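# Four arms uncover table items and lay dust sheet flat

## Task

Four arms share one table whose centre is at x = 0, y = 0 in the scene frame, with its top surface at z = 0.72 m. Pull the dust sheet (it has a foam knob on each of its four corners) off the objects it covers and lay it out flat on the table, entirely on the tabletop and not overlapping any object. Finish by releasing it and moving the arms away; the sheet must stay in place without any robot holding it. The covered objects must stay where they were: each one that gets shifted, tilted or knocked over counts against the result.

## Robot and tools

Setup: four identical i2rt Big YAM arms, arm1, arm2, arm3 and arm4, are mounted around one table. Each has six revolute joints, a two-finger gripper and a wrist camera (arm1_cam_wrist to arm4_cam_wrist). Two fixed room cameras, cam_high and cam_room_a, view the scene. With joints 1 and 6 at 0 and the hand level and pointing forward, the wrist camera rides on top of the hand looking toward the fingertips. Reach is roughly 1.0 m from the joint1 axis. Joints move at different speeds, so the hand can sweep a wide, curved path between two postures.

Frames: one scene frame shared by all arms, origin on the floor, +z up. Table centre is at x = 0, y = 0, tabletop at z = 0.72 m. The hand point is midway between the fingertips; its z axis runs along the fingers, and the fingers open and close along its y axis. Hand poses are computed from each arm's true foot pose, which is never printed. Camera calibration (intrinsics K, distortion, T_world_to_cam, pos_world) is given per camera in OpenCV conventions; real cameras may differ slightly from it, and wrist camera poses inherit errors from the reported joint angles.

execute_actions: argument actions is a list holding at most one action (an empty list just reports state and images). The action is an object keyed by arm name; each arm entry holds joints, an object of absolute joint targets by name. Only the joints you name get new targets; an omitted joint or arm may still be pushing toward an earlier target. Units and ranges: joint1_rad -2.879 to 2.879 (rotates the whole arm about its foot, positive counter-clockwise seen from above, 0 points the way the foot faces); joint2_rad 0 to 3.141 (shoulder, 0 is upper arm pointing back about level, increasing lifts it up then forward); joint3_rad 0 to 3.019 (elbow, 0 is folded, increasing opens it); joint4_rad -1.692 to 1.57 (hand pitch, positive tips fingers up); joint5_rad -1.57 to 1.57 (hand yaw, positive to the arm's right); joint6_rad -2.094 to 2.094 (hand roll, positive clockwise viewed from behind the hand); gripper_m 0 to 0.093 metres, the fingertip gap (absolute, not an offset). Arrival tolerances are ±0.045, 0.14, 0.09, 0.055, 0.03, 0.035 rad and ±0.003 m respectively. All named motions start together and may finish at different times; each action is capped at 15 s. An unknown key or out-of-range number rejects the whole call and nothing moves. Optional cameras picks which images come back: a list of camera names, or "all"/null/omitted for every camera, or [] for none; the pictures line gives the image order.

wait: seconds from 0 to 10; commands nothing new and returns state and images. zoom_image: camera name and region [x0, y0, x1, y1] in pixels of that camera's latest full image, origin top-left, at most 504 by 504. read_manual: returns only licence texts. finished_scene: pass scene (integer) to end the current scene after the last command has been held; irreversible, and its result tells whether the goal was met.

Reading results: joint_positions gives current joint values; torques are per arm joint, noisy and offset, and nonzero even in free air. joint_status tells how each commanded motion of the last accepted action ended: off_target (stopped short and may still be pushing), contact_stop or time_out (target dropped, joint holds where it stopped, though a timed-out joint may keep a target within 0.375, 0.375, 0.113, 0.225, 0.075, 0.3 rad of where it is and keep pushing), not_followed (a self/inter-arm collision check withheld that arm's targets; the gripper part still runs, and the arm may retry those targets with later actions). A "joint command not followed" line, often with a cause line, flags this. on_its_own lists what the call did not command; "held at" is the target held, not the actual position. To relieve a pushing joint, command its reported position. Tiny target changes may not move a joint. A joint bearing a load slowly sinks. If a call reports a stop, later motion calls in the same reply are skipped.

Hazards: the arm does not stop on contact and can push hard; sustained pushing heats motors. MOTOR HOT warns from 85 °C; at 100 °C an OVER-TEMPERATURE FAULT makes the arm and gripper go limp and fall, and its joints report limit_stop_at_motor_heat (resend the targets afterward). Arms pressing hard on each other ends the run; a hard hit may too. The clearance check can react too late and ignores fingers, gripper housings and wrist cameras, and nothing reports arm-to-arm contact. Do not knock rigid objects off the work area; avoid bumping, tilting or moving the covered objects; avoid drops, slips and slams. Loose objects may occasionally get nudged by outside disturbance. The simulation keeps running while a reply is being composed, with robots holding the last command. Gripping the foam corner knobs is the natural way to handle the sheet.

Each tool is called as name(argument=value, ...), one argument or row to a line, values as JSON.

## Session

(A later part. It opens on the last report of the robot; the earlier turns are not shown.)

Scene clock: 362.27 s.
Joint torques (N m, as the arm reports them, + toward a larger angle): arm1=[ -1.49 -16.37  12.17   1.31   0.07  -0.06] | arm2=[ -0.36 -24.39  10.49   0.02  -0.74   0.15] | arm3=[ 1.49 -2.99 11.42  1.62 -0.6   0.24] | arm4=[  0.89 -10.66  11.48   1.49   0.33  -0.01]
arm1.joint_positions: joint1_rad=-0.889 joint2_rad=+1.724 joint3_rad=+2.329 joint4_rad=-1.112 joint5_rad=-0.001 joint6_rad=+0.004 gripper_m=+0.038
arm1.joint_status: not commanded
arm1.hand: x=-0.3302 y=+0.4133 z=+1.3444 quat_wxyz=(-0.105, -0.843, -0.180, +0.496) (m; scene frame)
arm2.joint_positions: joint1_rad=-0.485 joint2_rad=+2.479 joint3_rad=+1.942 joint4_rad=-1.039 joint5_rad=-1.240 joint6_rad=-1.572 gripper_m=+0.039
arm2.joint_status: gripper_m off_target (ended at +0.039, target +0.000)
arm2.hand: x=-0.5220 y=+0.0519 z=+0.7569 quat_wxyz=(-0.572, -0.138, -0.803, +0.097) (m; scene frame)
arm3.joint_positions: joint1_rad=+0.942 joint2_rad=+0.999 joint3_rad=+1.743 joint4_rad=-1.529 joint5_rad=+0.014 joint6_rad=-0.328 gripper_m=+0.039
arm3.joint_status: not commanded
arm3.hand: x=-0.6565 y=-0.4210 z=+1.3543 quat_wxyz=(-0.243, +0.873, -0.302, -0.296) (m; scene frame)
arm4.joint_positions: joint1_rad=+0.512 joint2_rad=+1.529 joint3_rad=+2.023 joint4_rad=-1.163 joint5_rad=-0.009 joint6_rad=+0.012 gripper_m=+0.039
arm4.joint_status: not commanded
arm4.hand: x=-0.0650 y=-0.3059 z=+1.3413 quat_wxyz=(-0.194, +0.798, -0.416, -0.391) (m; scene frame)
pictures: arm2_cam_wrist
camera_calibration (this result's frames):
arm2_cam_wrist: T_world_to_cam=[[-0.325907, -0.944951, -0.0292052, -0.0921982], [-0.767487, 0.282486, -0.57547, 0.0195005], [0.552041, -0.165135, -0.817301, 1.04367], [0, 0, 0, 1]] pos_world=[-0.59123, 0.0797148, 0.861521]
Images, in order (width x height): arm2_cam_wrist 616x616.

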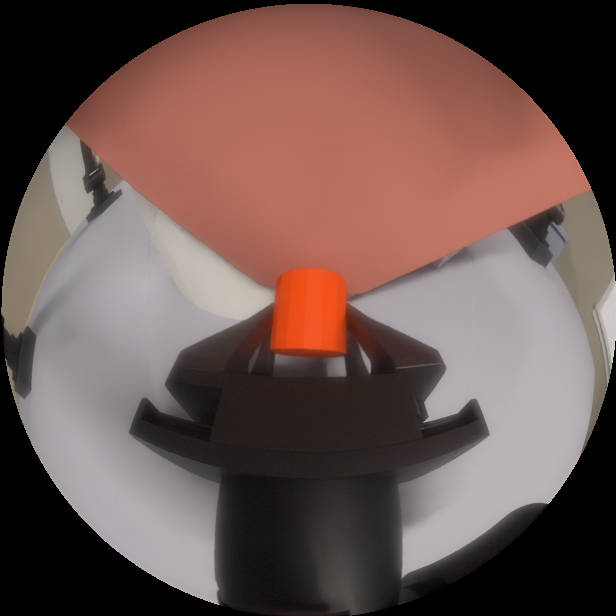

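execute_actions(
  actions=[
    {"arm2":{"joints":{"joint1_rad":-0.62,"joint2_rad":2.15,"joint3_rad":1.97,"joint4_rad":-1.3,"joint5_rad":-1.0}}},
  ],
  cameras=[],
)

execute_actions(
  actions=[
    {"arm2":{"joints":{"joint1_rad":-0.6,"joint2_rad":1.8,"joint3_rad":1.97,"joint4_rad":-1.29,"joint5_rad":0.0,"joint6_rad":-1.4}}},
  ],
  cameras=["cam_high","cam_room_a"],
)

Scene clock: 384.20 s.
Joint torques (N m, as the arm reports them, + toward a larger angle): arm1=[ -1.59 -16.54  12.18   1.02   0.11  -0.03] | arm2=[  0.04 -22.78   9.34  -0.57  -0.69   0.17] | arm3=[ 1.43 -3.15 11.29  1.59 -0.62  0.24] | arm4=[  1.   -10.9   11.51   1.42   0.35  -0.01]
arm1.joint_positions: joint1_rad=-0.889 joint2_rad=+1.724 joint3_rad=+2.329 joint4_rad=-1.112 joint5_rad=-0.001 joint6_rad=+0.004 gripper_m=+0.038
arm1.joint_status: not commanded
arm1.hand: x=-0.3302 y=+0.4133 z=+1.3444 quat_wxyz=(-0.105, -0.843, -0.180, +0.496) (m; scene frame)
arm2.joint_positions: joint1_rad=-0.614 joint2_rad=+2.167 joint3_rad=+1.955 joint4_rad=-1.291 joint5_rad=-0.999 joint6_rad=-1.572 gripper_m=+0.039
arm2.joint_status: all done
arm2.hand: x=-0.6212 y=+0.0887 z=+0.9305 quat_wxyz=(-0.458, -0.187, -0.858, +0.140) (m; scene frame)
arm3.joint_positions: joint1_rad=+0.942 joint2_rad=+0.999 joint3_rad=+1.743 joint4_rad=-1.529 joint5_rad=+0.014 joint6_rad=-0.328 gripper_m=+0.039
arm3.joint_status: not commanded
arm3.hand: x=-0.6565 y=-0.4210 z=+1.3543 quat_wxyz=(-0.243, +0.873, -0.302, -0.296) (m; scene frame)
arm4.joint_positions: joint1_rad=+0.512 joint2_rad=+1.529 joint3_rad=+2.023 joint4_rad=-1.163 joint5_rad=-0.010 joint6_rad=+0.012 gripper_m=+0.039
arm4.joint_status: not commanded
arm4.hand: x=-0.0650 y=-0.3059 z=+1.3413 quat_wxyz=(-0.193, +0.798, -0.416, -0.391) (m; scene frame)
pictures: none
No camera images: the call's "cameras" was empty. Leave "cameras" out to get every camera's image.

Scene clock: 385.80 s.
Joint torques (N m, as the arm reports them, + toward a larger angle): arm1=[ -2.12 -15.13  12.29   1.33   0.01  -0.06] | arm2=[  0.85 -20.11  10.11   0.54   0.02   0.32] | arm3=[ 1.48 -2.98 11.47  1.59 -0.62  0.24] | arm4=[  0.98 -10.66  11.56   1.44   0.35  -0.02]
arm1.joint_positions: joint1_rad=-0.889 joint2_rad=+1.724 joint3_rad=+2.329 joint4_rad=-1.112 joint5_rad=-0.001 joint6_rad=+0.004 gripper_m=+0.038
arm1.joint_status: not commanded
arm1.hand: x=-0.3302 y=+0.4133 z=+1.3444 quat_wxyz=(-0.105, -0.843, -0.180, +0.496) (m; scene frame)
arm2.joint_positions: joint1_rad=-0.605 joint2_rad=+1.821 joint3_rad=+1.954 joint4_rad=-1.291 joint5_rad=-0.003 joint6_rad=-1.416 gripper_m=+0.039
arm2.joint_status: all done
arm2.hand: x=-0.7364 y=+0.1659 z=+1.0784 quat_wxyz=(+0.031, -0.295, -0.933, +0.203) (m; scene frame)
arm3.joint_positions: joint1_rad=+0.942 joint2_rad=+0.999 joint3_rad=+1.743 joint4_rad=-1.529 joint5_rad=+0.014 joint6_rad=-0.327 gripper_m=+0.039
arm3.joint_status: not commanded
arm3.hand: x=-0.6565 y=-0.4210 z=+1.3543 quat_wxyz=(-0.243, +0.873, -0.302, -0.297) (m; scene frame)
arm4.joint_positions: joint1_rad=+0.512 joint2_rad=+1.529 joint3_rad=+2.023 joint4_rad=-1.163 joint5_rad=-0.010 joint6_rad=+0.012 gripper_m=+0.039
arm4.joint_status: not commanded
arm4.hand: x=-0.0650 y=-0.3059 z=+1.3413 quat_wxyz=(-0.193, +0.798, -0.416, -0.391) (m; scene frame)
pictures: cam_high, cam_room_a
Images, in order (width x height): cam_high 504x504, cam_room_a 504x504.

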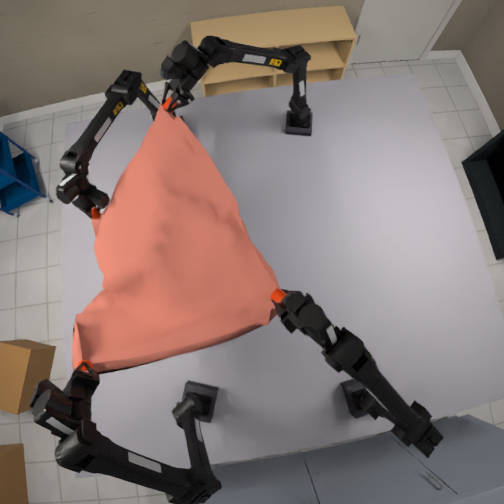

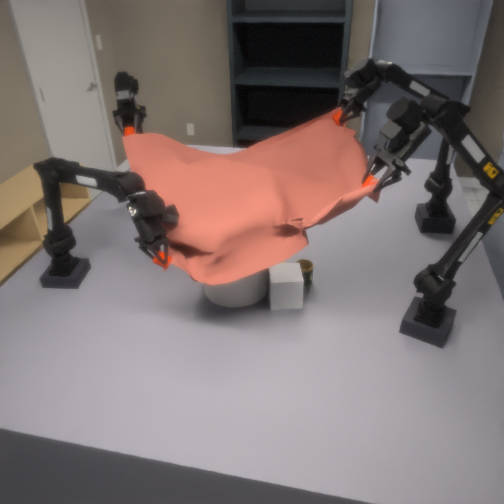

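execute_actions(
  actions=[
    {"arm2":{"joints":{"joint1_rad":-0.64,"joint2_rad":1.27,"joint3_rad":1.88,"joint4_rad":-1.48,"joint6_rad":-1.27}},"arm1":{"joints":{"joint1_rad":-0.55,"joint2_rad":1.25,"joint3_rad":1.91,"joint4_rad":-1.55,"joint6_rad":0.4}},"arm4":{"joints":{"joint1_rad":0.55,"joint2_rad":1.406,"joint3_rad":1.96,"joint4_rad":-1.32,"joint6_rad":0.4}},"arm3":{"joints":{"joint6_rad":-0.1}}},
  ],
  cameras=["cam_high","cam_room_a"],
)

Scene clock: 408.67 s.
Joint torques (N m, as the arm reports them, + toward a larger angle): arm1=[-2.05 -8.73  8.27  0.56  0.08  0.05] | arm2=[ 0.42 -8.48  9.29  0.55  0.01  0.33] | arm3=[ 2.13 -2.47 11.63  1.65 -0.6   0.19] | arm4=[  0.4  -11.04   8.39   1.09   0.27   0.02]
arm1.joint_positions: joint1_rad=-0.543 joint2_rad=+1.256 joint3_rad=+1.913 joint4_rad=-1.538 joint5_rad=+0.000 joint6_rad=+0.393 gripper_m=+0.038
arm1.joint_status: all done
arm1.hand: x=-0.0219 y=+0.3924 z=+1.3063 quat_wxyz=(-0.182, -0.925, -0.176, +0.283) (m; scene frame)
arm2.joint_positions: joint1_rad=-0.637 joint2_rad=+1.280 joint3_rad=+1.861 joint4_rad=-1.474 joint5_rad=-0.002 joint6_rad=-1.287 gripper_m=+0.039
arm2.joint_status: all done
arm2.hand: x=-0.6577 y=+0.3578 z=+1.3026 quat_wxyz=(+0.034, -0.355, -0.874, +0.331) (m; scene frame)
arm3.joint_positions: joint1_rad=+0.939 joint2_rad=+0.999 joint3_rad=+1.743 joint4_rad=-1.530 joint5_rad=+0.015 joint6_rad=-0.125 gripper_m=+0.039
arm3.joint_status: all done
arm3.hand: x=-0.6553 y=-0.4205 z=+1.3541 quat_wxyz=(-0.213, +0.837, -0.390, -0.318) (m; scene frame)
arm4.joint_positions: joint1_rad=+0.566 joint2_rad=+1.419 joint3_rad=+1.962 joint4_rad=-1.297 joint5_rad=-0.007 joint6_rad=+0.406 gripper_m=+0.039
arm4.joint_status: all done
arm4.hand: x=-0.0503 y=-0.3762 z=+1.3447 quat_wxyz=(-0.093, +0.730, -0.556, -0.386) (m; scene frame)
pictures: cam_high, cam_room_a
Images, in order (width x height): cam_high 504x504, cam_room_a 504x504.

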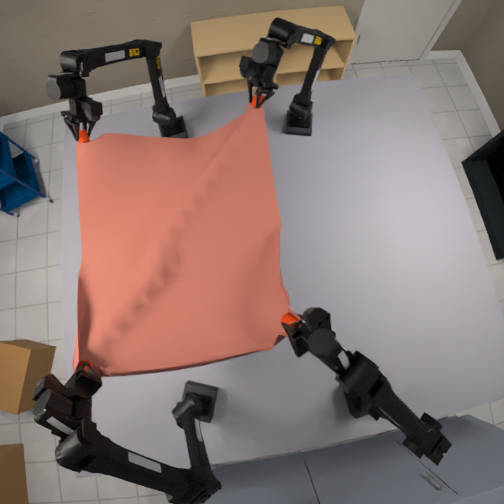

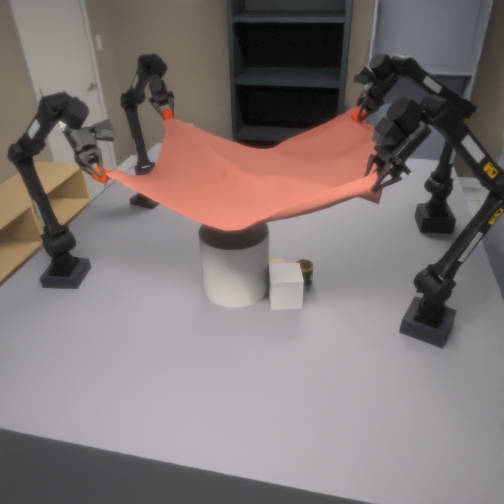

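execute_actions(
  actions=[
    {"arm1":{"joints":{"joint1_rad":-0.07,"joint2_rad":0.963,"joint3_rad":1.68,"joint4_rad":-1.58,"joint6_rad":0.9}},"arm2":{"joints":{"joint1_rad":-0.238,"joint2_rad":1.048,"joint3_rad":1.66,"joint4_rad":-1.48,"joint6_rad":-0.87}},"arm3":{"joints":{"joint1_rad":0.24,"joint2_rad":0.81,"joint3_rad":1.52,"joint4_rad":-1.58,"joint6_rad":-0.76}},"arm4":{"joints":{"joint1_rad":0.24,"joint2_rad":1.05,"joint3_rad":1.58,"joint4_rad":-1.4,"joint6_rad":0.12}}},
  ],
  cameras=["cam_room_a"],
)

execute_actions(
  actions=[
    {"arm1":{"joints":{"joint1_rad":0.65,"joint2_rad":0.985,"joint3_rad":1.71,"joint4_rad":-1.58,"joint6_rad":1.6}},"arm2":{"joints":{"joint1_rad":0.34,"joint2_rad":1.155,"joint3_rad":1.75,"joint4_rad":-1.45,"joint6_rad":-0.3}},"arm3":{"joints":{"joint1_rad":-0.4,"joint2_rad":1.04,"joint3_rad":1.64,"joint4_rad":-1.47,"joint6_rad":-1.4}},"arm4":{"joints":{"joint1_rad":-0.38,"joint2_rad":1.05,"joint3_rad":1.6,"joint4_rad":-1.4,"joint6_rad":-0.5}}},
  ],
  cameras=["cam_high","cam_room_a"],
)

Scene clock: 430.90 s.
Joint torques (N m, as the arm reports them, + toward a larger angle): arm1=[-1.13 -3.28  7.65  0.34  0.07 -0.01] | arm2=[ 0.81 -5.98  8.62  0.7  -0.01  0.32] | arm3=[ 0.66 -1.01  9.    1.39 -0.25 -0.15] | arm4=[ 1.3  -2.93  7.78  1.09 -0.02 -0.01]
arm1.joint_positions: joint1_rad=-0.078 joint2_rad=+0.970 joint3_rad=+1.687 joint4_rad=-1.564 joint5_rad=+0.000 joint6_rad=+0.894 gripper_m=+0.038
arm1.joint_status: all done
arm1.hand: x=+0.1817 y=+0.3927 z=+1.2989 quat_wxyz=(-0.307, -0.923, -0.158, +0.173) (m; scene frame)
arm2.joint_positions: joint1_rad=-0.239 joint2_rad=+1.054 joint3_rad=+1.651 joint4_rad=-1.475 joint5_rad=-0.002 joint6_rad=-0.887 gripper_m=+0.039
arm2.joint_status: all done
arm2.hand: x=-0.4789 y=+0.3916 z=+1.2903 quat_wxyz=(-0.099, -0.355, -0.871, +0.325) (m; scene frame)
arm3.joint_positions: joint1_rad=+0.243 joint2_rad=+0.821 joint3_rad=+1.521 joint4_rad=-1.577 joint5_rad=+0.005 joint6_rad=-0.750 gripper_m=+0.039
arm3.joint_status: all done
arm3.hand: x=-0.4456 y=-0.4368 z=+1.2961 quat_wxyz=(-0.324, +0.837, -0.426, -0.113) (m; scene frame)
arm4.joint_positions: joint1_rad=+0.245 joint2_rad=+1.045 joint3_rad=+1.587 joint4_rad=-1.379 joint5_rad=+0.001 joint6_rad=+0.132 gripper_m=+0.039
arm4.joint_status: all done
arm4.hand: x=+0.1544 y=-0.4373 z=+1.3073 quat_wxyz=(-0.186, +0.728, -0.584, -0.307) (m; scene frame)
pictures: cam_room_a
Images, in order (width x height): cam_room_a 504x504.

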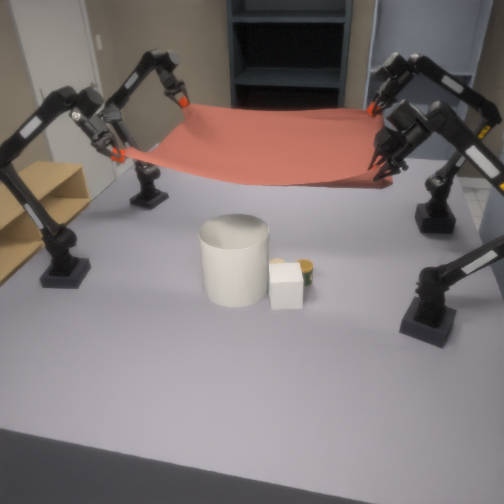

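Scene clock: 432.57 s.
Joint torques (N m, as the arm reports them, + toward a larger angle): arm1=[-0.75 -2.43 10.3   0.36 -0.08 -0.01] | arm2=[ 0.3  -8.38 11.84  1.32  0.    0.26] | arm3=[ 0.67 -4.89 12.76  1.5   0.04 -0.1 ] | arm4=[ 1.22 -3.12  9.39  1.33  0.08 -0.01]
arm1.joint_positions: joint1_rad=+0.640 joint2_rad=+0.982 joint3_rad=+1.687 joint4_rad=-1.568 joint5_rad=+0.003 joint6_rad=+1.595 gripper_m=+0.038
arm1.joint_status: all done
arm1.hand: x=+0.4034 y=+0.3926 z=+1.2942 quat_wxyz=(-0.337, -0.925, -0.165, -0.067) (m; scene frame)
arm2.joint_positions: joint1_rad=+0.340 joint2_rad=+1.172 joint3_rad=+1.700 joint4_rad=-1.464 joint5_rad=-0.001 joint6_rad=-0.316 gripper_m=+0.039
arm2.joint_status: all done
arm2.hand: x=-0.2520 y=+0.3913 z=+1.2716 quat_wxyz=(-0.238, -0.356, -0.881, +0.201) (m; scene frame)
arm3.joint_positions: joint1_rad=-0.397 joint2_rad=+1.051 joint3_rad=+1.607 joint4_rad=-1.471 joint5_rad=-0.003 joint6_rad=-1.395 gripper_m=+0.039
arm3.joint_status: all done
arm3.hand: x=-0.2256 y=-0.4312 z=+1.2858 quat_wxyz=(-0.312, +0.844, -0.426, +0.093) (m; scene frame)
arm4.joint_positions: joint1_rad=-0.374 joint2_rad=+1.045 joint3_rad=+1.587 joint4_rad=-1.384 joint5_rad=-0.003 joint6_rad=-0.486 gripper_m=+0.039
arm4.joint_status: all done
arm4.hand: x=+0.3863 y=-0.4286 z=+1.3064 quat_wxyz=(-0.326, +0.729, -0.584, -0.143) (m; scene frame)
pictures: cam_high, cam_room_a
Images, in order (width x height): cam_high 504x504, cam_room_a 504x504.

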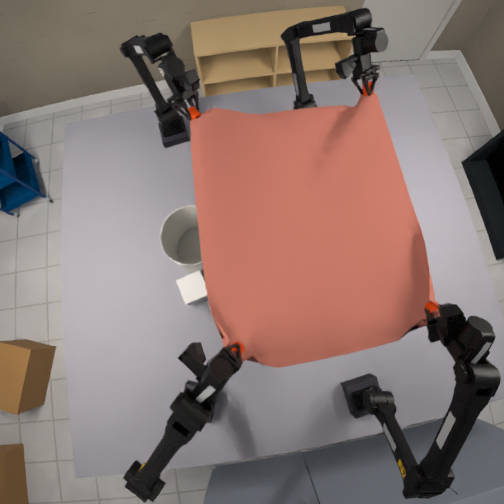

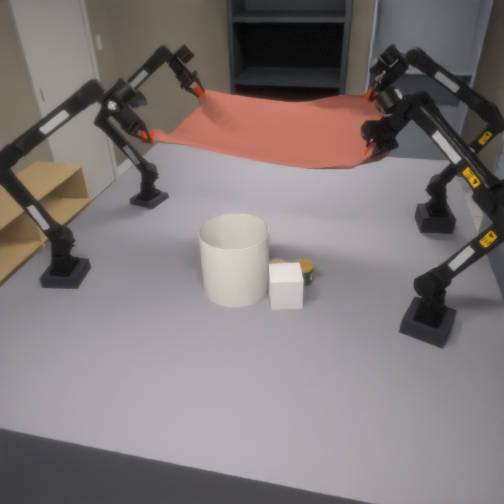

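execute_actions(
  actions=[
    {"arm1":{"joints":{"joint1_rad":1.16,"joint2_rad":1.35,"joint3_rad":1.92,"joint4_rad":-1.44,"joint6_rad":2.05}},"arm2":{"joints":{"joint1_rad":0.732,"joint2_rad":1.568,"joint3_rad":2.09,"joint4_rad":-1.39,"joint6_rad":0.1}},"arm3":{"joints":{"joint1_rad":-0.71,"joint2_rad":1.52,"joint3_rad":1.99,"joint4_rad":-1.33,"joint6_rad":-1.7}},"arm4":{"joints":{"joint1_rad":-0.87,"joint2_rad":1.34,"joint3_rad":1.79,"joint4_rad":-1.31,"joint6_rad":-1.0}}},
  ],
  cameras=[],
)

execute_actions(
  actions=[
    {"arm1":{"joints":{"joint2_rad":1.52,"joint3_rad":1.5,"joint4_rad":-1.27}},"arm2":{"joints":{"joint2_rad":1.73,"joint3_rad":1.72,"joint4_rad":-1.26}},"arm3":{"joints":{"joint2_rad":1.67,"joint3_rad":1.6,"joint4_rad":-1.2}},"arm4":{"joints":{"joint2_rad":1.53,"joint3_rad":1.42,"joint4_rad":-1.16}}},
  ],
  cameras=["cam_high","arm3_cam_wrist","arm4_cam_wrist"],
)

Scene clock: 460.70 s.
Joint torques (N m, as the arm reports them, + toward a larger angle): arm1=[ -0.79 -11.28  12.06   1.21  -0.06  -0.06] | arm2=[  0.13 -14.45  12.17   1.11  -0.04   0.27] | arm3=[  1.05 -12.49  15.01   1.25   0.13  -0.07] | arm4=[  1.66 -10.68  12.81   2.46   0.09   0.01]
arm1.joint_positions: joint1_rad=+1.157 joint2_rad=+1.352 joint3_rad=+1.883 joint4_rad=-1.450 joint5_rad=+0.005 joint6_rad=+2.047 gripper_m=+0.038
arm1.joint_status: all done
arm1.hand: x=+0.6639 y=+0.3853 z=+1.2632 quat_wxyz=(-0.247, -0.927, -0.196, -0.201) (m; scene frame)
arm2.joint_positions: joint1_rad=+0.737 joint2_rad=+1.580 joint3_rad=+2.037 joint4_rad=-1.398 joint5_rad=+0.002 joint6_rad=+0.086 gripper_m=+0.039
arm2.joint_status: all done
arm2.hand: x=+0.0035 y=+0.3876 z=+1.2493 quat_wxyz=(-0.295, -0.358, -0.881, +0.093) (m; scene frame)
arm3.joint_positions: joint1_rad=-0.710 joint2_rad=+1.531 joint3_rad=+1.940 joint4_rad=-1.326 joint5_rad=-0.005 joint6_rad=-1.695 gripper_m=+0.039
arm3.joint_status: all done
arm3.hand: x=+0.0265 y=-0.4226 z=+1.2564 quat_wxyz=(-0.270, +0.841, -0.432, +0.181) (m; scene frame)
arm4.joint_positions: joint1_rad=-0.870 joint2_rad=+1.358 joint3_rad=+1.737 joint4_rad=-1.329 joint5_rad=-0.004 joint6_rad=-0.985 gripper_m=+0.039
arm4.joint_status: all done
arm4.hand: x=+0.6354 y=-0.4310 z=+1.2572 quat_wxyz=(-0.304, +0.744, -0.594, +0.025) (m; scene frame)
pictures: none
No camera images: the call's "cameras" was empty. Leave "cameras" out to get every camera's image.

Scene clock: 462.20 s.
Joint torques (N m, as the arm reports them, + toward a larger angle): arm1=[ -1.01 -14.33  10.78   0.69  -0.17  -0.03] | arm2=[  0.74 -16.92  11.72   0.63  -0.06   0.31] | arm3=[  0.74 -14.6   12.15   0.49   0.08  -0.05] | arm4=[  1.64 -13.86  10.3    1.89   0.09  -0.01]
arm1.joint_positions: joint1_rad=+1.156 joint2_rad=+1.521 joint3_rad=+1.483 joint4_rad=-1.281 joint5_rad=+0.008 joint6_rad=+2.050 gripper_m=+0.038
arm1.joint_status: all done
arm1.hand: x=+0.6856 y=+0.3674 z=+1.0091 quat_wxyz=(-0.097, -0.971, -0.204, -0.076) (m; scene frame)
arm2.joint_positions: joint1_rad=+0.736 joint2_rad=+1.734 joint3_rad=+1.680 joint4_rad=-1.268 joint5_rad=+0.002 joint6_rad=+0.086 gripper_m=+0.039
arm2.joint_status: all done
arm2.hand: x=+0.0118 y=+0.3800 z=+1.0050 quat_wxyz=(-0.118, -0.374, -0.919, +0.038) (m; scene frame)
arm3.joint_positions: joint1_rad=-0.710 joint2_rad=+1.677 joint3_rad=+1.585 joint4_rad=-1.194 joint5_rad=-0.004 joint6_rad=-1.701 gripper_m=+0.039
arm3.joint_status: all done
arm3.hand: x=+0.0320 y=-0.4194 z=+1.0173 quat_wxyz=(-0.122, +0.881, -0.449, +0.080) (m; scene frame)
arm4.joint_positions: joint1_rad=-0.870 joint2_rad=+1.551 joint3_rad=+1.399 joint4_rad=-1.180 joint5_rad=-0.004 joint6_rad=-0.986 gripper_m=+0.039
arm4.joint_status: all done
arm4.hand: x=+0.6436 y=-0.4224 z=+1.0144 quat_wxyz=(-0.119, +0.776, -0.620, +0.009) (m; scene frame)
pictures: arm3_cam_wrist, arm4_cam_wrist, cam_high
camera_calibration (this result's frames):
arm3_cam_wrist: T_world_to_cam=[[0.772593, 0.567706, 0.284271, -0.0731613], [0.336855, -0.746051, 0.574401, -0.899302], [0.538172, -0.34802, -0.767628, 0.74306], [0, 0, 0, 1]] pos_world=[-0.0404355, -0.370791, 1.10775]
arm4_cam_wrist: T_world_to_cam=[[0.96045, 0.197818, 0.195969, -0.729704], [0.0909265, -0.888007, 0.45075, -0.882523], [0.263189, -0.415104, -0.870873, 0.660075], [0, 0, 0, 1]] pos_world=[0.607365, -0.365338, 1.11564]
Images, in order (width x height): arm3_cam_wrist 616x616, arm4_cam_wrist 616x616, cam_high 504x504.

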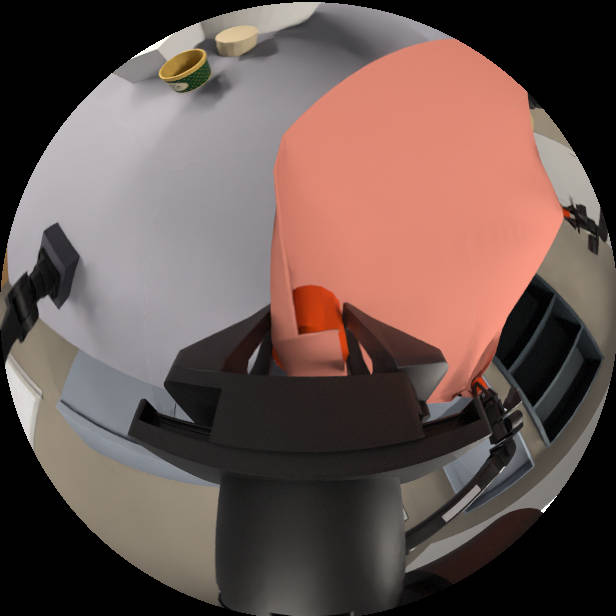

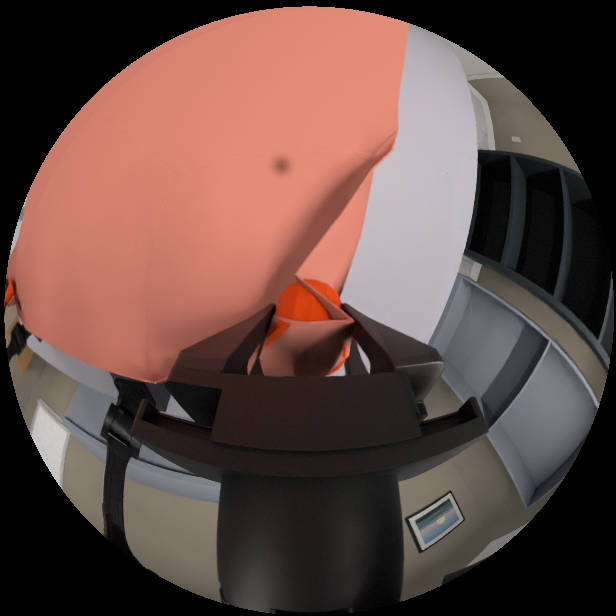

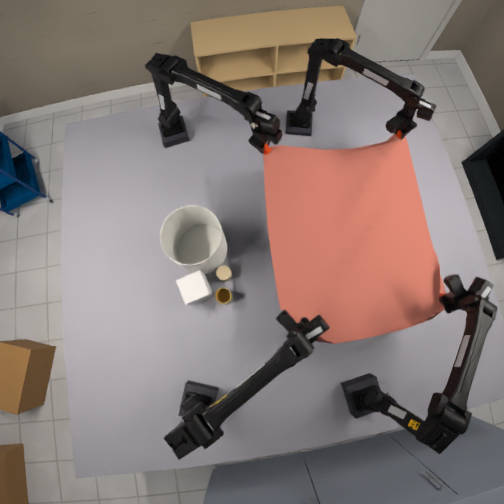

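execute_actions(
  actions=[
    {"arm3":{"joints":{"joint2_rad":1.62,"joint3_rad":1.0,"joint4_rad":0.9}}},
  ],
  cameras=["cam_high","cam_room_a"],
)

Scene clock: 481.40 s.
Joint torques (N m, as the arm reports them, + toward a larger angle): arm1=[ -0.8  -13.97  10.86   0.62  -0.04  -0.03] | arm2=[ -0.35 -17.11  11.71   0.54  -0.03   0.23] | arm3=[  1.05 -12.86  10.21   2.87   0.14   0.11] | arm4=[  0.88 -13.81  10.27   1.76   0.07   0.01]
arm1.joint_positions: joint1_rad=+1.154 joint2_rad=+1.521 joint3_rad=+1.483 joint4_rad=-1.281 joint5_rad=+0.004 joint6_rad=+2.050 gripper_m=+0.038
arm1.joint_status: not commanded
arm1.hand: x=+0.6855 y=+0.3673 z=+1.0091 quat_wxyz=(-0.095, -0.971, -0.203, -0.078) (m; scene frame)
arm2.joint_positions: joint1_rad=+0.736 joint2_rad=+1.734 joint3_rad=+1.680 joint4_rad=-1.268 joint5_rad=+0.002 joint6_rad=+0.086 gripper_m=+0.039
arm2.joint_status: not commanded
arm2.hand: x=+0.0118 y=+0.3800 z=+1.0050 quat_wxyz=(-0.118, -0.374, -0.919, +0.038) (m; scene frame)
arm3.joint_positions: joint1_rad=-0.710 joint2_rad=+1.617 joint3_rad=+0.995 joint4_rad=+0.877 joint5_rad=-0.002 joint6_rad=-1.709 gripper_m=+0.039
arm3.joint_status: all done
arm3.hand: x=+0.0989 y=-0.3836 z=+1.1343 quat_wxyz=(-0.653, +0.543, -0.274, +0.451) (m; scene frame)
arm4.joint_positions: joint1_rad=-0.859 joint2_rad=+1.551 joint3_rad=+1.399 joint4_rad=-1.176 joint5_rad=-0.004 joint6_rad=-0.988 gripper_m=+0.039
arm4.joint_status: not commanded
arm4.hand: x=+0.6400 y=-0.4179 z=+1.0147 quat_wxyz=(-0.120, +0.780, -0.614, +0.008) (m; scene frame)
pictures: cam_high, cam_room_a
Images, in order (width x height): cam_high 504x504, cam_room_a 504x504.

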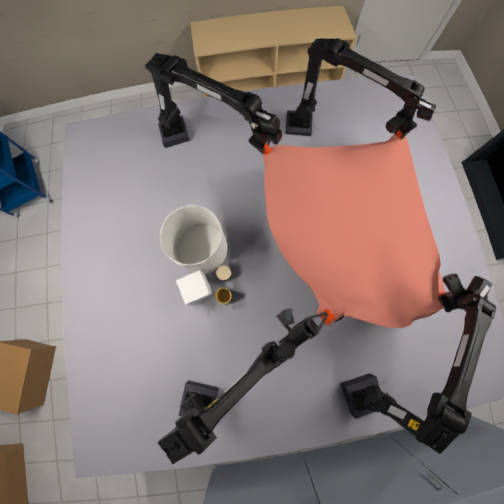

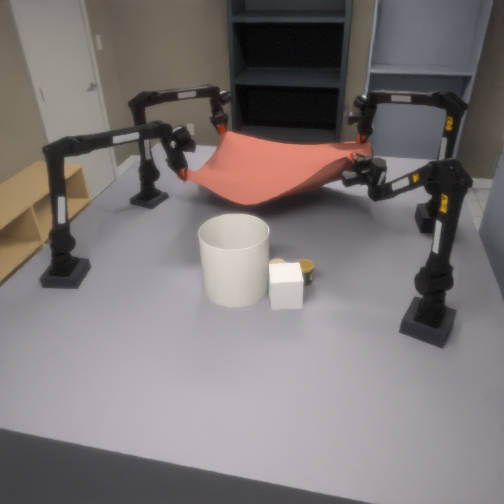

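execute_actions(
  actions=[
    {"arm1":{"joints":{"joint1_rad":1.21,"joint2_rad":1.75,"joint3_rad":1.22,"joint4_rad":-1.03}},"arm2":{"joints":{"joint1_rad":0.75,"joint2_rad":1.96,"joint3_rad":1.49,"joint4_rad":-1.08}},"arm3":{"joints":{"joint2_rad":1.97,"joint3_rad":0.67,"joint4_rad":1.55}},"arm4":{"joints":{"joint1_rad":-1.267,"joint2_rad":1.95,"joint3_rad":1.18,"joint4_rad":-0.79,"joint5_rad":-1.2,"joint6_rad":-1.4}}},
  ],
  cameras=["cam_high","cam_room_a","arm4_cam_wrist"],
)

Scene clock: 502.63 s.
Joint torques (N m, as the arm reports them, + toward a larger angle): arm1=[  1.44 -15.89   7.5   -0.75  -0.36  -0.03] | arm2=[  1.22 -17.84   8.91  -0.48  -0.12   0.28] | arm3=[  0.71 -12.77   5.46   2.94   0.11   0.08] | arm4=[  0.91 -16.24   6.1    0.94  -0.51  -0.02]
arm1.joint_positions: joint1_rad=+1.187 joint2_rad=+1.748 joint3_rad=+1.223 joint4_rad=-1.017 joint5_rad=+0.013 joint6_rad=+2.050 gripper_m=+0.038
arm1.joint_status: all done
arm1.hand: x=+0.6781 y=+0.3928 z=+0.8043 quat_wxyz=(-0.013, -0.975, -0.221, -0.004) (m; scene frame)
arm2.joint_positions: joint1_rad=+0.742 joint2_rad=+1.963 joint3_rad=+1.470 joint4_rad=-1.072 joint5_rad=+0.003 joint6_rad=+0.086 gripper_m=+0.039
arm2.joint_status: all done
arm2.hand: x=-0.0059 y=+0.3982 z=+0.7989 quat_wxyz=(-0.002, -0.374, -0.927, +0.003) (m; scene frame)
arm3.joint_positions: joint1_rad=-0.710 joint2_rad=+1.978 joint3_rad=+0.657 joint4_rad=+1.526 joint5_rad=-0.002 joint6_rad=-1.705 gripper_m=+0.039
arm3.joint_status: all done
arm3.hand: x=+0.0248 y=-0.4236 z=+0.9198 quat_wxyz=(-0.642, +0.559, -0.284, +0.441) (m; scene frame)
arm4.joint_positions: joint1_rad=-1.256 joint2_rad=+1.969 joint3_rad=+1.175 joint4_rad=-0.797 joint5_rad=-1.202 joint6_rad=-1.389 gripper_m=+0.039
arm4.joint_status: all done
arm4.hand: x=+0.6728 y=-0.4478 z=+0.8459 quat_wxyz=(-0.256, +0.645, -0.514, -0.504) (m; scene frame)
pictures: arm4_cam_wrist, cam_high, cam_room_a
camera_calibration (this result's frames):
arm4_cam_wrist: T_world_to_cam=[[0.921377, 0.337548, -0.192682, -0.302149], [0.189104, -0.822434, -0.53651, -0.0332681], [-0.339566, 0.457891, -0.821603, 1.24986], [0, 0, 0, 1]] pos_world=[0.709095, -0.497671, 0.950822]
Images, in order (width x height): arm4_cam_wrist 616x616, cam_high 504x504, cam_room_a 504x504.

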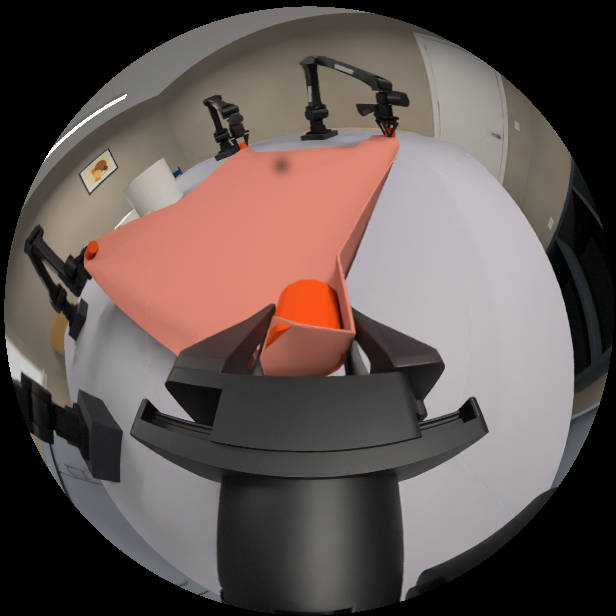

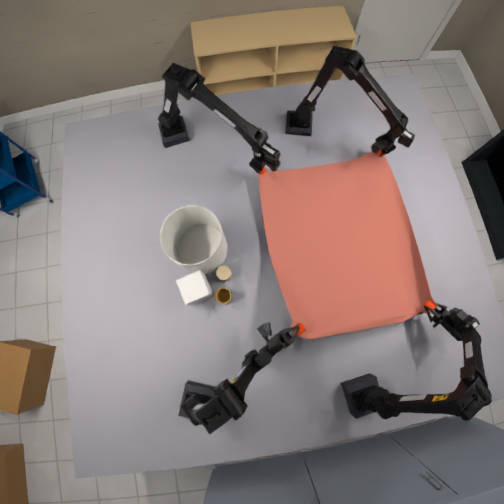

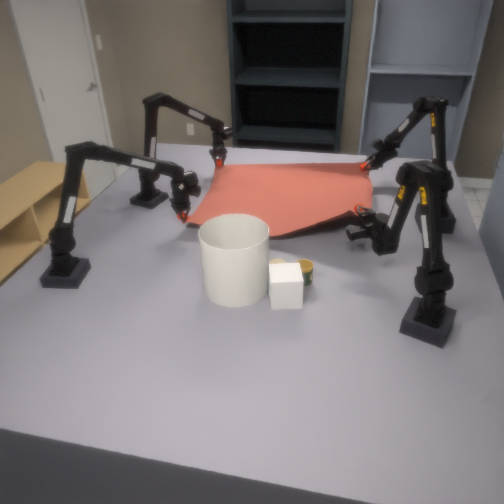

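Release B first (taut), then C.

execute_actions(
  actions=[
    {"arm4":{"joints":{"gripper_m":0.093}}},
  ],
  cameras=["arm4_cam_wrist"],
)

execute_actions(
  actions=[
    {"arm3":{"joints":{"gripper_m":0.093}},"arm4":{"joints":{"joint1_rad":-1.4}}},
  ],
  cameras=["arm4_cam_wrist","cam_high"],
)

Scene clock: 508.77 s.
Joint torques (N m, as the arm reports them, + toward a larger angle): arm1=[ -0.35 -15.13   7.96  -0.65  -0.2   -0.04] | arm2=[  1.22 -18.87   8.92  -0.47  -0.09   0.26] | arm3=[  1.1  -12.21   5.58   2.93   0.21   0.07] | arm4=[  1.33 -16.24   6.15   1.02  -0.54   0.01]
arm1.joint_positions: joint1_rad=+1.193 joint2_rad=+1.748 joint3_rad=+1.223 joint4_rad=-1.020 joint5_rad=+0.008 joint6_rad=+2.050 gripper_m=+0.038
arm1.joint_status: not commanded
arm1.hand: x=+0.6800 y=+0.3966 z=+0.8043 quat_wxyz=(-0.010, -0.974, -0.224, -0.005) (m; scene frame)
arm2.joint_positions: joint1_rad=+0.742 joint2_rad=+1.963 joint3_rad=+1.470 joint4_rad=-1.072 joint5_rad=+0.003 joint6_rad=+0.086 gripper_m=+0.039
arm2.joint_status: not commanded
arm2.hand: x=-0.0060 y=+0.3984 z=+0.7989 quat_wxyz=(-0.002, -0.374, -0.927, +0.003) (m; scene frame)
arm3.joint_positions: joint1_rad=-0.710 joint2_rad=+1.978 joint3_rad=+0.657 joint4_rad=+1.526 joint5_rad=-0.004 joint6_rad=-1.704 gripper_m=+0.039
arm3.joint_status: not commanded
arm3.hand: x=+0.0246 y=-0.4233 z=+0.9198 quat_wxyz=(-0.642, +0.560, -0.283, +0.440) (m; scene frame)
arm4.joint_positions: joint1_rad=-1.260 joint2_rad=+1.969 joint3_rad=+1.175 joint4_rad=-0.797 joint5_rad=-1.202 joint6_rad=-1.392 gripper_m=+0.093
arm4.joint_status: all done
arm4.hand: x=+0.6744 y=-0.4495 z=+0.8459 quat_wxyz=(-0.257, +0.645, -0.514, -0.503) (m; scene frame)
pictures: arm4_cam_wrist
camera_calibration (this result's frames):
arm4_cam_wrist: T_world_to_cam=[[0.923041, 0.334567, -0.189895, -0.307838], [0.187635, -0.822456, -0.53699, -0.0336448], [-0.33584, 0.460033, -0.821938, 1.24995], [0, 0, 0, 1]] pos_world=[0.710242, -0.499697, 0.950856]
Images, in order (width x height): arm4_cam_wrist 616x616.

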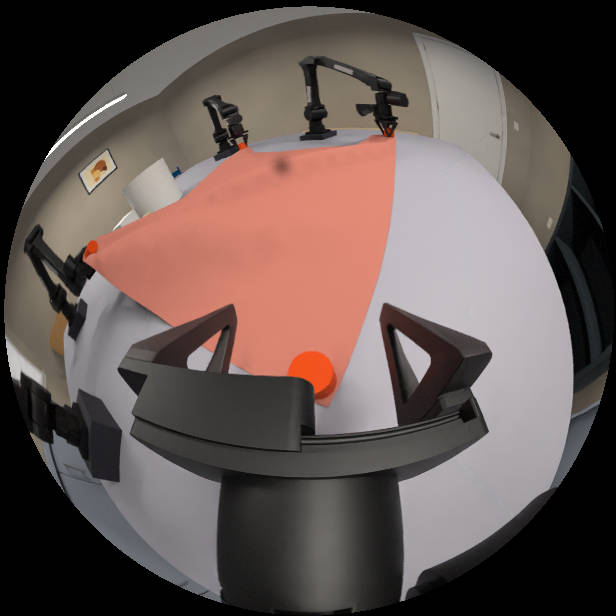

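Scene clock: 509.90 s.
Joint torques (N m, as the arm reports them, + toward a larger angle): arm1=[ -0.69 -16.07   7.94  -0.65  -0.05  -0.02] | arm2=[  0.87 -18.34   9.03  -0.52  -0.09   0.3 ] | arm3=[  1.01 -12.76   5.45   2.67   0.14   0.06] | arm4=[  2.01 -16.21   6.17   0.9   -0.56   0.01]
arm1.joint_positions: joint1_rad=+1.200 joint2_rad=+1.748 joint3_rad=+1.223 joint4_rad=-1.020 joint5_rad=+0.003 joint6_rad=+2.050 gripper_m=+0.038
arm1.joint_status: not commanded
arm1.hand: x=+0.6825 y=+0.4000 z=+0.8043 quat_wxyz=(-0.008, -0.974, -0.228, -0.007) (m; scene frame)
arm2.joint_positions: joint1_rad=+0.742 joint2_rad=+1.963 joint3_rad=+1.470 joint4_rad=-1.072 joint5_rad=+0.002 joint6_rad=+0.086 gripper_m=+0.039
arm2.joint_status: not commanded
arm2.hand: x=-0.0059 y=+0.3986 z=+0.7989 quat_wxyz=(-0.002, -0.374, -0.927, +0.002) (m; scene frame)
arm3.joint_positions: joint1_rad=-0.710 joint2_rad=+1.978 joint3_rad=+0.657 joint4_rad=+1.532 joint5_rad=-0.002 joint6_rad=-1.704 gripper_m=+0.093
arm3.joint_status: all done
arm3.hand: x=+0.0245 y=-0.4237 z=+0.9213 quat_wxyz=(-0.644, +0.557, -0.283, +0.442) (m; scene frame)
arm4.joint_positions: joint1_rad=-1.402 joint2_rad=+1.969 joint3_rad=+1.175 joint4_rad=-0.797 joint5_rad=-1.202 joint6_rad=-1.392 gripper_m=+0.093
arm4.joint_status: all done
arm4.hand: x=+0.7196 y=-0.5081 z=+0.8459 quat_wxyz=(-0.292, +0.607, -0.559, -0.484) (m; scene frame)
pictures: arm4_cam_wrist, cam_high
camera_calibration (this result's frames):
arm4_cam_wrist: T_world_to_cam=[[0.961144, 0.200734, -0.189494, -0.425749], [0.0698086, -0.840888, -0.536688, -0.0151351], [-0.267075, 0.502606, -0.822227, 1.2644], [0, 0, 0, 1]] pos_world=[0.747953, -0.562762, 0.950829]
Images, in order (width x height): arm4_cam_wrist 616x616, cam_high 504x504.

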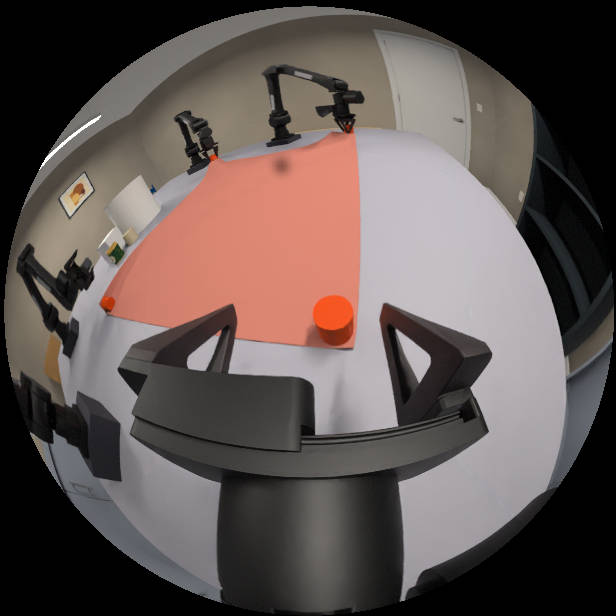

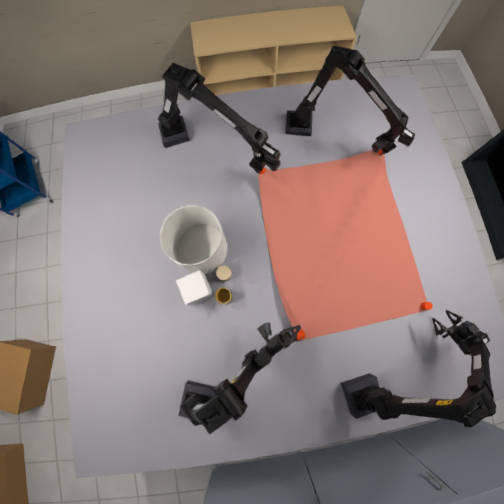

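Excellent. Lower A and D a bit, retreat arms 3 and 4.

execute_actions(
  actions=[
    {"arm1":{"joints":{"joint1_rad":1.23,"joint2_rad":1.83,"joint3_rad":1.19,"joint4_rad":-0.93}},"arm2":{"joints":{"joint1_rad":0.77,"joint2_rad":2.01,"joint3_rad":1.45,"joint4_rad":-1.0}},"arm3":{"joints":{"joint2_rad":1.2,"joint3_rad":0.9,"joint4_rad":-0.6,"joint6_rad":0}},"arm4":{"joints":{"joint2_rad":1.2,"joint5_rad":0,"joint1_rad":-1.0,"joint6_rad":0}}},
  ],
  cameras=[],
)

execute_actions(
  actions=[
    {"arm1":{"joints":{"gripper_m":0.093}},"arm2":{"joints":{"gripper_m":0.093}}},
  ],
  cameras=[],
)

execute_actions(
  actions=[
    {"arm1":{"joints":{"joint2_rad":1.1}},"arm2":{"joints":{"joint2_rad":1.2}}},
  ],
)

Scene clock: 523.93 s.
Joint torques (N m, as the arm reports them, + toward a larger angle): arm1=[ -0.85 -15.43   6.57   0.02   0.    -0.06] | arm2=[  0.63 -18.97   7.86   0.39  -0.07   0.24] | arm3=[ 1.01 -6.99 13.06  1.07  0.1   0.09] | arm4=[ 1.8  -5.83  9.92  2.28  0.09  0.13]
arm1.joint_positions: joint1_rad=+1.223 joint2_rad=+1.819 joint3_rad=+1.196 joint4_rad=-0.940 joint5_rad=+0.003 joint6_rad=+2.050 gripper_m=+0.038
arm1.joint_status: all done
arm1.hand: x=+0.6895 y=+0.4088 z=+0.7624 quat_wxyz=(-0.002, -0.971, -0.239, -0.001) (m; scene frame)
arm2.joint_positions: joint1_rad=+0.768 joint2_rad=+2.019 joint3_rad=+1.439 joint4_rad=-1.013 joint5_rad=+0.002 joint6_rad=+0.086 gripper_m=+0.039
arm2.joint_status: all done
arm2.hand: x=-0.0018 y=+0.4134 z=+0.7578 quat_wxyz=(+0.012, -0.363, -0.932, -0.002) (m; scene frame)
arm3.joint_positions: joint1_rad=-0.710 joint2_rad=+1.193 joint3_rad=+0.875 joint4_rad=-0.591 joint5_rad=-0.002 joint6_rad=-0.013 gripper_m=+0.093
arm3.joint_status: all done
arm3.hand: x=-0.0727 y=-0.4767 z=+0.9814 quat_wxyz=(-0.319, +0.239, -0.914, -0.080) (m; scene frame)
arm4.joint_positions: joint1_rad=-1.000 joint2_rad=+1.187 joint3_rad=+1.175 joint4_rad=-0.797 joint5_rad=-0.002 joint6_rad=-0.008 gripper_m=+0.093
arm4.joint_status: all done
arm4.hand: x=+0.6712 y=-0.4869 z=+1.1252 quat_wxyz=(-0.351, +0.312, -0.874, -0.123) (m; scene frame)
pictures: none
No camera images: the call's "cameras" was empty. Leave "cameras" out to get every camera's image.

Scene clock: 524.63 s.
Joint torques (N m, as the arm reports them, + toward a larger angle): arm1=[  0.17 -15.87   6.75   0.24   0.01  -0.01] | arm2=[  0.53 -19.12   7.86   0.22  -0.06   0.24] | arm3=[ 0.86 -7.01 13.08  1.07  0.1   0.05] | arm4=[ 1.68 -6.32  9.9   2.23  0.08  0.17]
arm1.joint_positions: joint1_rad=+1.223 joint2_rad=+1.819 joint3_rad=+1.196 joint4_rad=-0.940 joint5_rad=+0.003 joint6_rad=+2.050 gripper_m=+0.093
arm1.joint_status: all done
arm1.hand: x=+0.6896 y=+0.4089 z=+0.7624 quat_wxyz=(-0.001, -0.971, -0.239, -0.002) (m; scene frame)
arm2.joint_positions: joint1_rad=+0.768 joint2_rad=+2.019 joint3_rad=+1.439 joint4_rad=-1.011 joint5_rad=+0.002 joint6_rad=+0.086 gripper_m=+0.093
arm2.joint_status: all done
arm2.hand: x=-0.0016 y=+0.4132 z=+0.7578 quat_wxyz=(+0.011, -0.363, -0.932, -0.002) (m; scene frame)
arm3.joint_positions: joint1_rad=-0.710 joint2_rad=+1.193 joint3_rad=+0.875 joint4_rad=-0.591 joint5_rad=-0.002 joint6_rad=-0.013 gripper_m=+0.093
arm3.joint_status: not commanded
arm3.hand: x=-0.0727 y=-0.4767 z=+0.9814 quat_wxyz=(-0.319, +0.239, -0.914, -0.080) (m; scene frame)
arm4.joint_positions: joint1_rad=-1.000 joint2_rad=+1.187 joint3_rad=+1.175 joint4_rad=-0.797 joint5_rad=-0.002 joint6_rad=-0.008 gripper_m=+0.093
arm4.joint_status: not commanded
arm4.hand: x=+0.6712 y=-0.4869 z=+1.1252 quat_wxyz=(-0.351, +0.312, -0.874, -0.123) (m; scene frame)
pictures: none
No camera images: the call's "cameras" was empty. Leave "cameras" out to get every camera's image.

Scene clock: 526.37 s.
Joint torques (N m, as the arm reports them, + toward a larger angle): arm1=[-0.77 -5.87 10.17  1.36  0.   -0.06] | arm2=[ 0.69 -9.69 10.57  1.3  -0.04  0.24] | arm3=[ 0.91 -7.02 13.06  1.12  0.1   0.06] | arm4=[ 1.71 -6.09  9.95  2.2   0.08  0.16]
arm1.joint_positions: joint1_rad=+1.223 joint2_rad=+1.085 joint3_rad=+1.189 joint4_rad=-0.937 joint5_rad=+0.002 joint6_rad=+2.050 gripper_m=+0.093
arm1.joint_status: all done
arm1.hand: x=+0.6553 y=+0.4315 z=+1.1049 quat_wxyz=(-0.269, -0.907, -0.222, -0.237) (m; scene frame)
arm2.joint_positions: joint1_rad=+0.768 joint2_rad=+1.208 joint3_rad=+1.431 joint4_rad=-1.008 joint5_rad=+0.002 joint6_rad=+0.086 gripper_m=+0.093
arm2.joint_status: all done
arm2.hand: x=-0.0514 y=+0.4524 z=+1.1899 quat_wxyz=(-0.366, -0.335, -0.861, +0.109) (m; scene frame)
arm3.joint_positions: joint1_rad=-0.710 joint2_rad=+1.193 joint3_rad=+0.875 joint4_rad=-0.591 joint5_rad=-0.002 joint6_rad=-0.013 gripper_m=+0.093
arm3.joint_status: not commanded
arm3.hand: x=-0.0727 y=-0.4767 z=+0.9814 quat_wxyz=(-0.319, +0.239, -0.914, -0.080) (m; scene frame)
arm4.joint_positions: joint1_rad=-1.000 joint2_rad=+1.187 joint3_rad=+1.175 joint4_rad=-0.797 joint5_rad=-0.002 joint6_rad=-0.008 gripper_m=+0.093
arm4.joint_status: not commanded
arm4.hand: x=+0.6712 y=-0.4869 z=+1.1252 quat_wxyz=(-0.351, +0.312, -0.874, -0.123) (m; scene frame)
pictures: arm1_cam_wrist, arm2_cam_wrist, arm3_cam_wrist, arm4_cam_wrist, cam_high, cam_room_a
camera_calibration (this result's frames):
arm1_cam_wrist: T_world_to_cam=[[-0.276727, 0.74826, -0.602934, 0.525785], [0.309813, 0.663404, 0.68111, -1.23487], [0.909636, 0.00168489, -0.415402, -0.0134003], [0, 0, 0, 1]] pos_world=[0.540268, 0.425818, 1.15253]
arm2_cam_wrist: T_world_to_cam=[[-0.660486, -0.746112, -0.084117, 0.410433], [-0.730792, 0.664519, -0.15607, -0.153284], [0.172343, -0.0416099, -0.984158, 1.327], [0, 0, 0, 1]] pos_world=[-0.0696333, 0.463306, 1.31658]
arm3_cam_wrist: T_world_to_cam=[[0.489859, -0.871797, 0.00302349, -0.38026], [-0.870043, -0.489088, -0.0617865, -0.227071], [0.055344, 0.0276361, -0.998085, 1.12209], [0, 0, 0, 1]] pos_world=[-0.073389, -0.473578, 1.10706]
arm4_cam_wrist: T_world_to_cam=[[0.627675, -0.778473, 0.0019738, -0.798937], [-0.770074, -0.621271, -0.144946, 0.385859], [0.114063, 0.0894592, -0.989438, 1.2017], [0, 0, 0, 1]] pos_world=[0.661543, -0.489731, 1.24652]
Images, in order (width x height): arm1_cam_wrist 616x616, arm2_cam_wrist 616x616, arm3_cam_wrist 616x616, arm4_cam_wrist 616x616, cam_high 504x504, cam_room_a 504x504.

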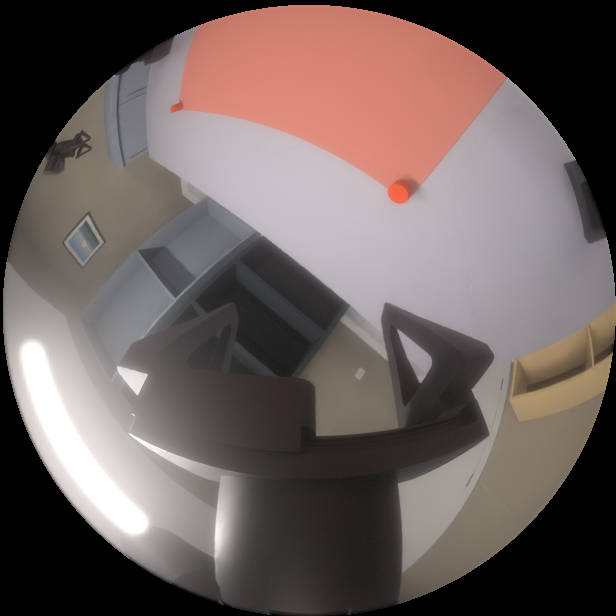

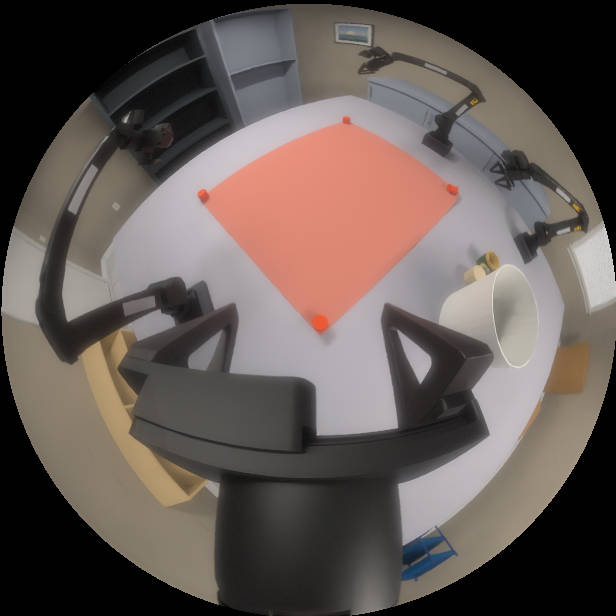

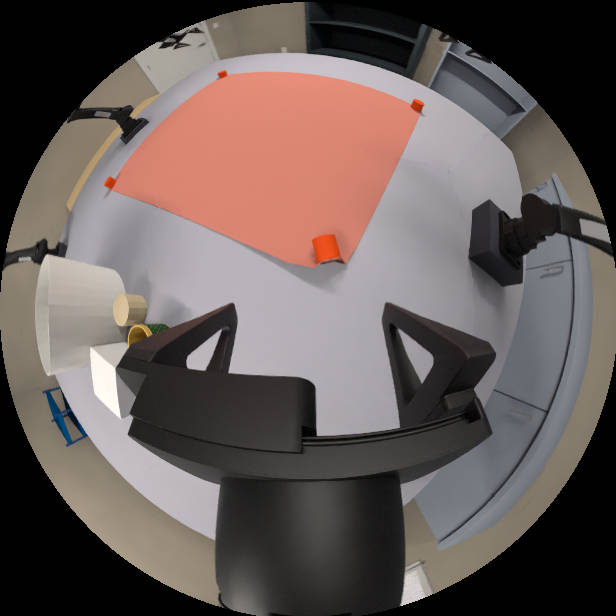

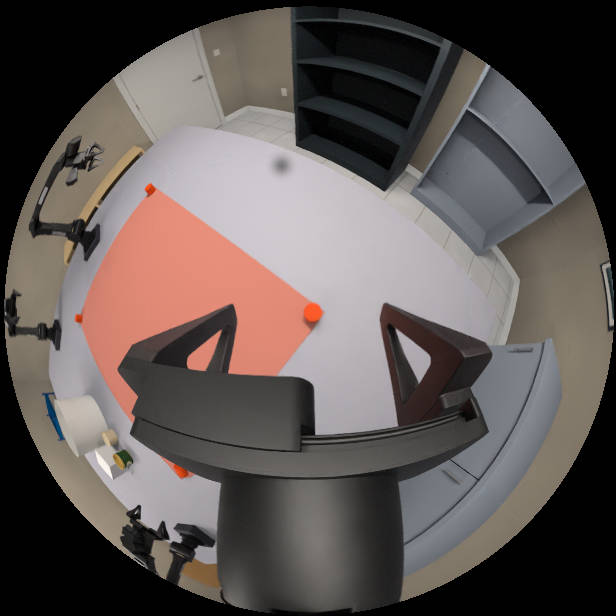

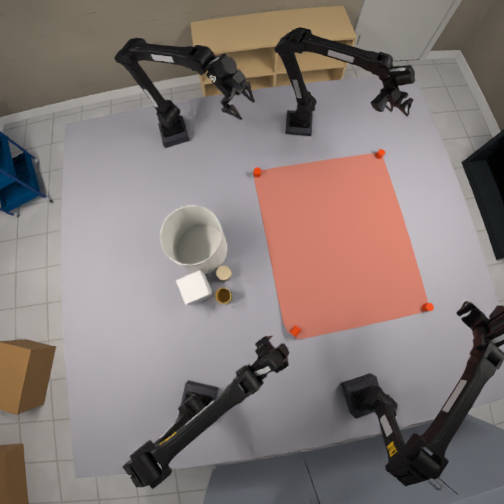

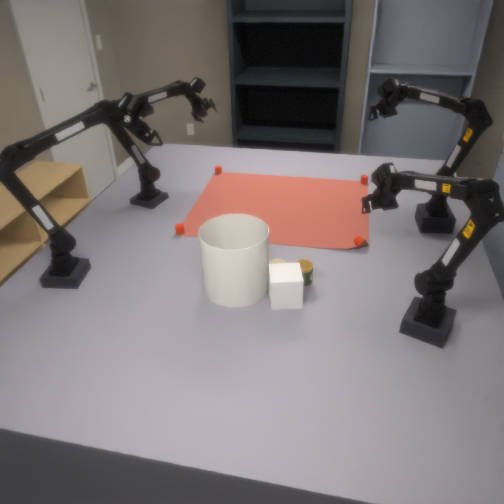

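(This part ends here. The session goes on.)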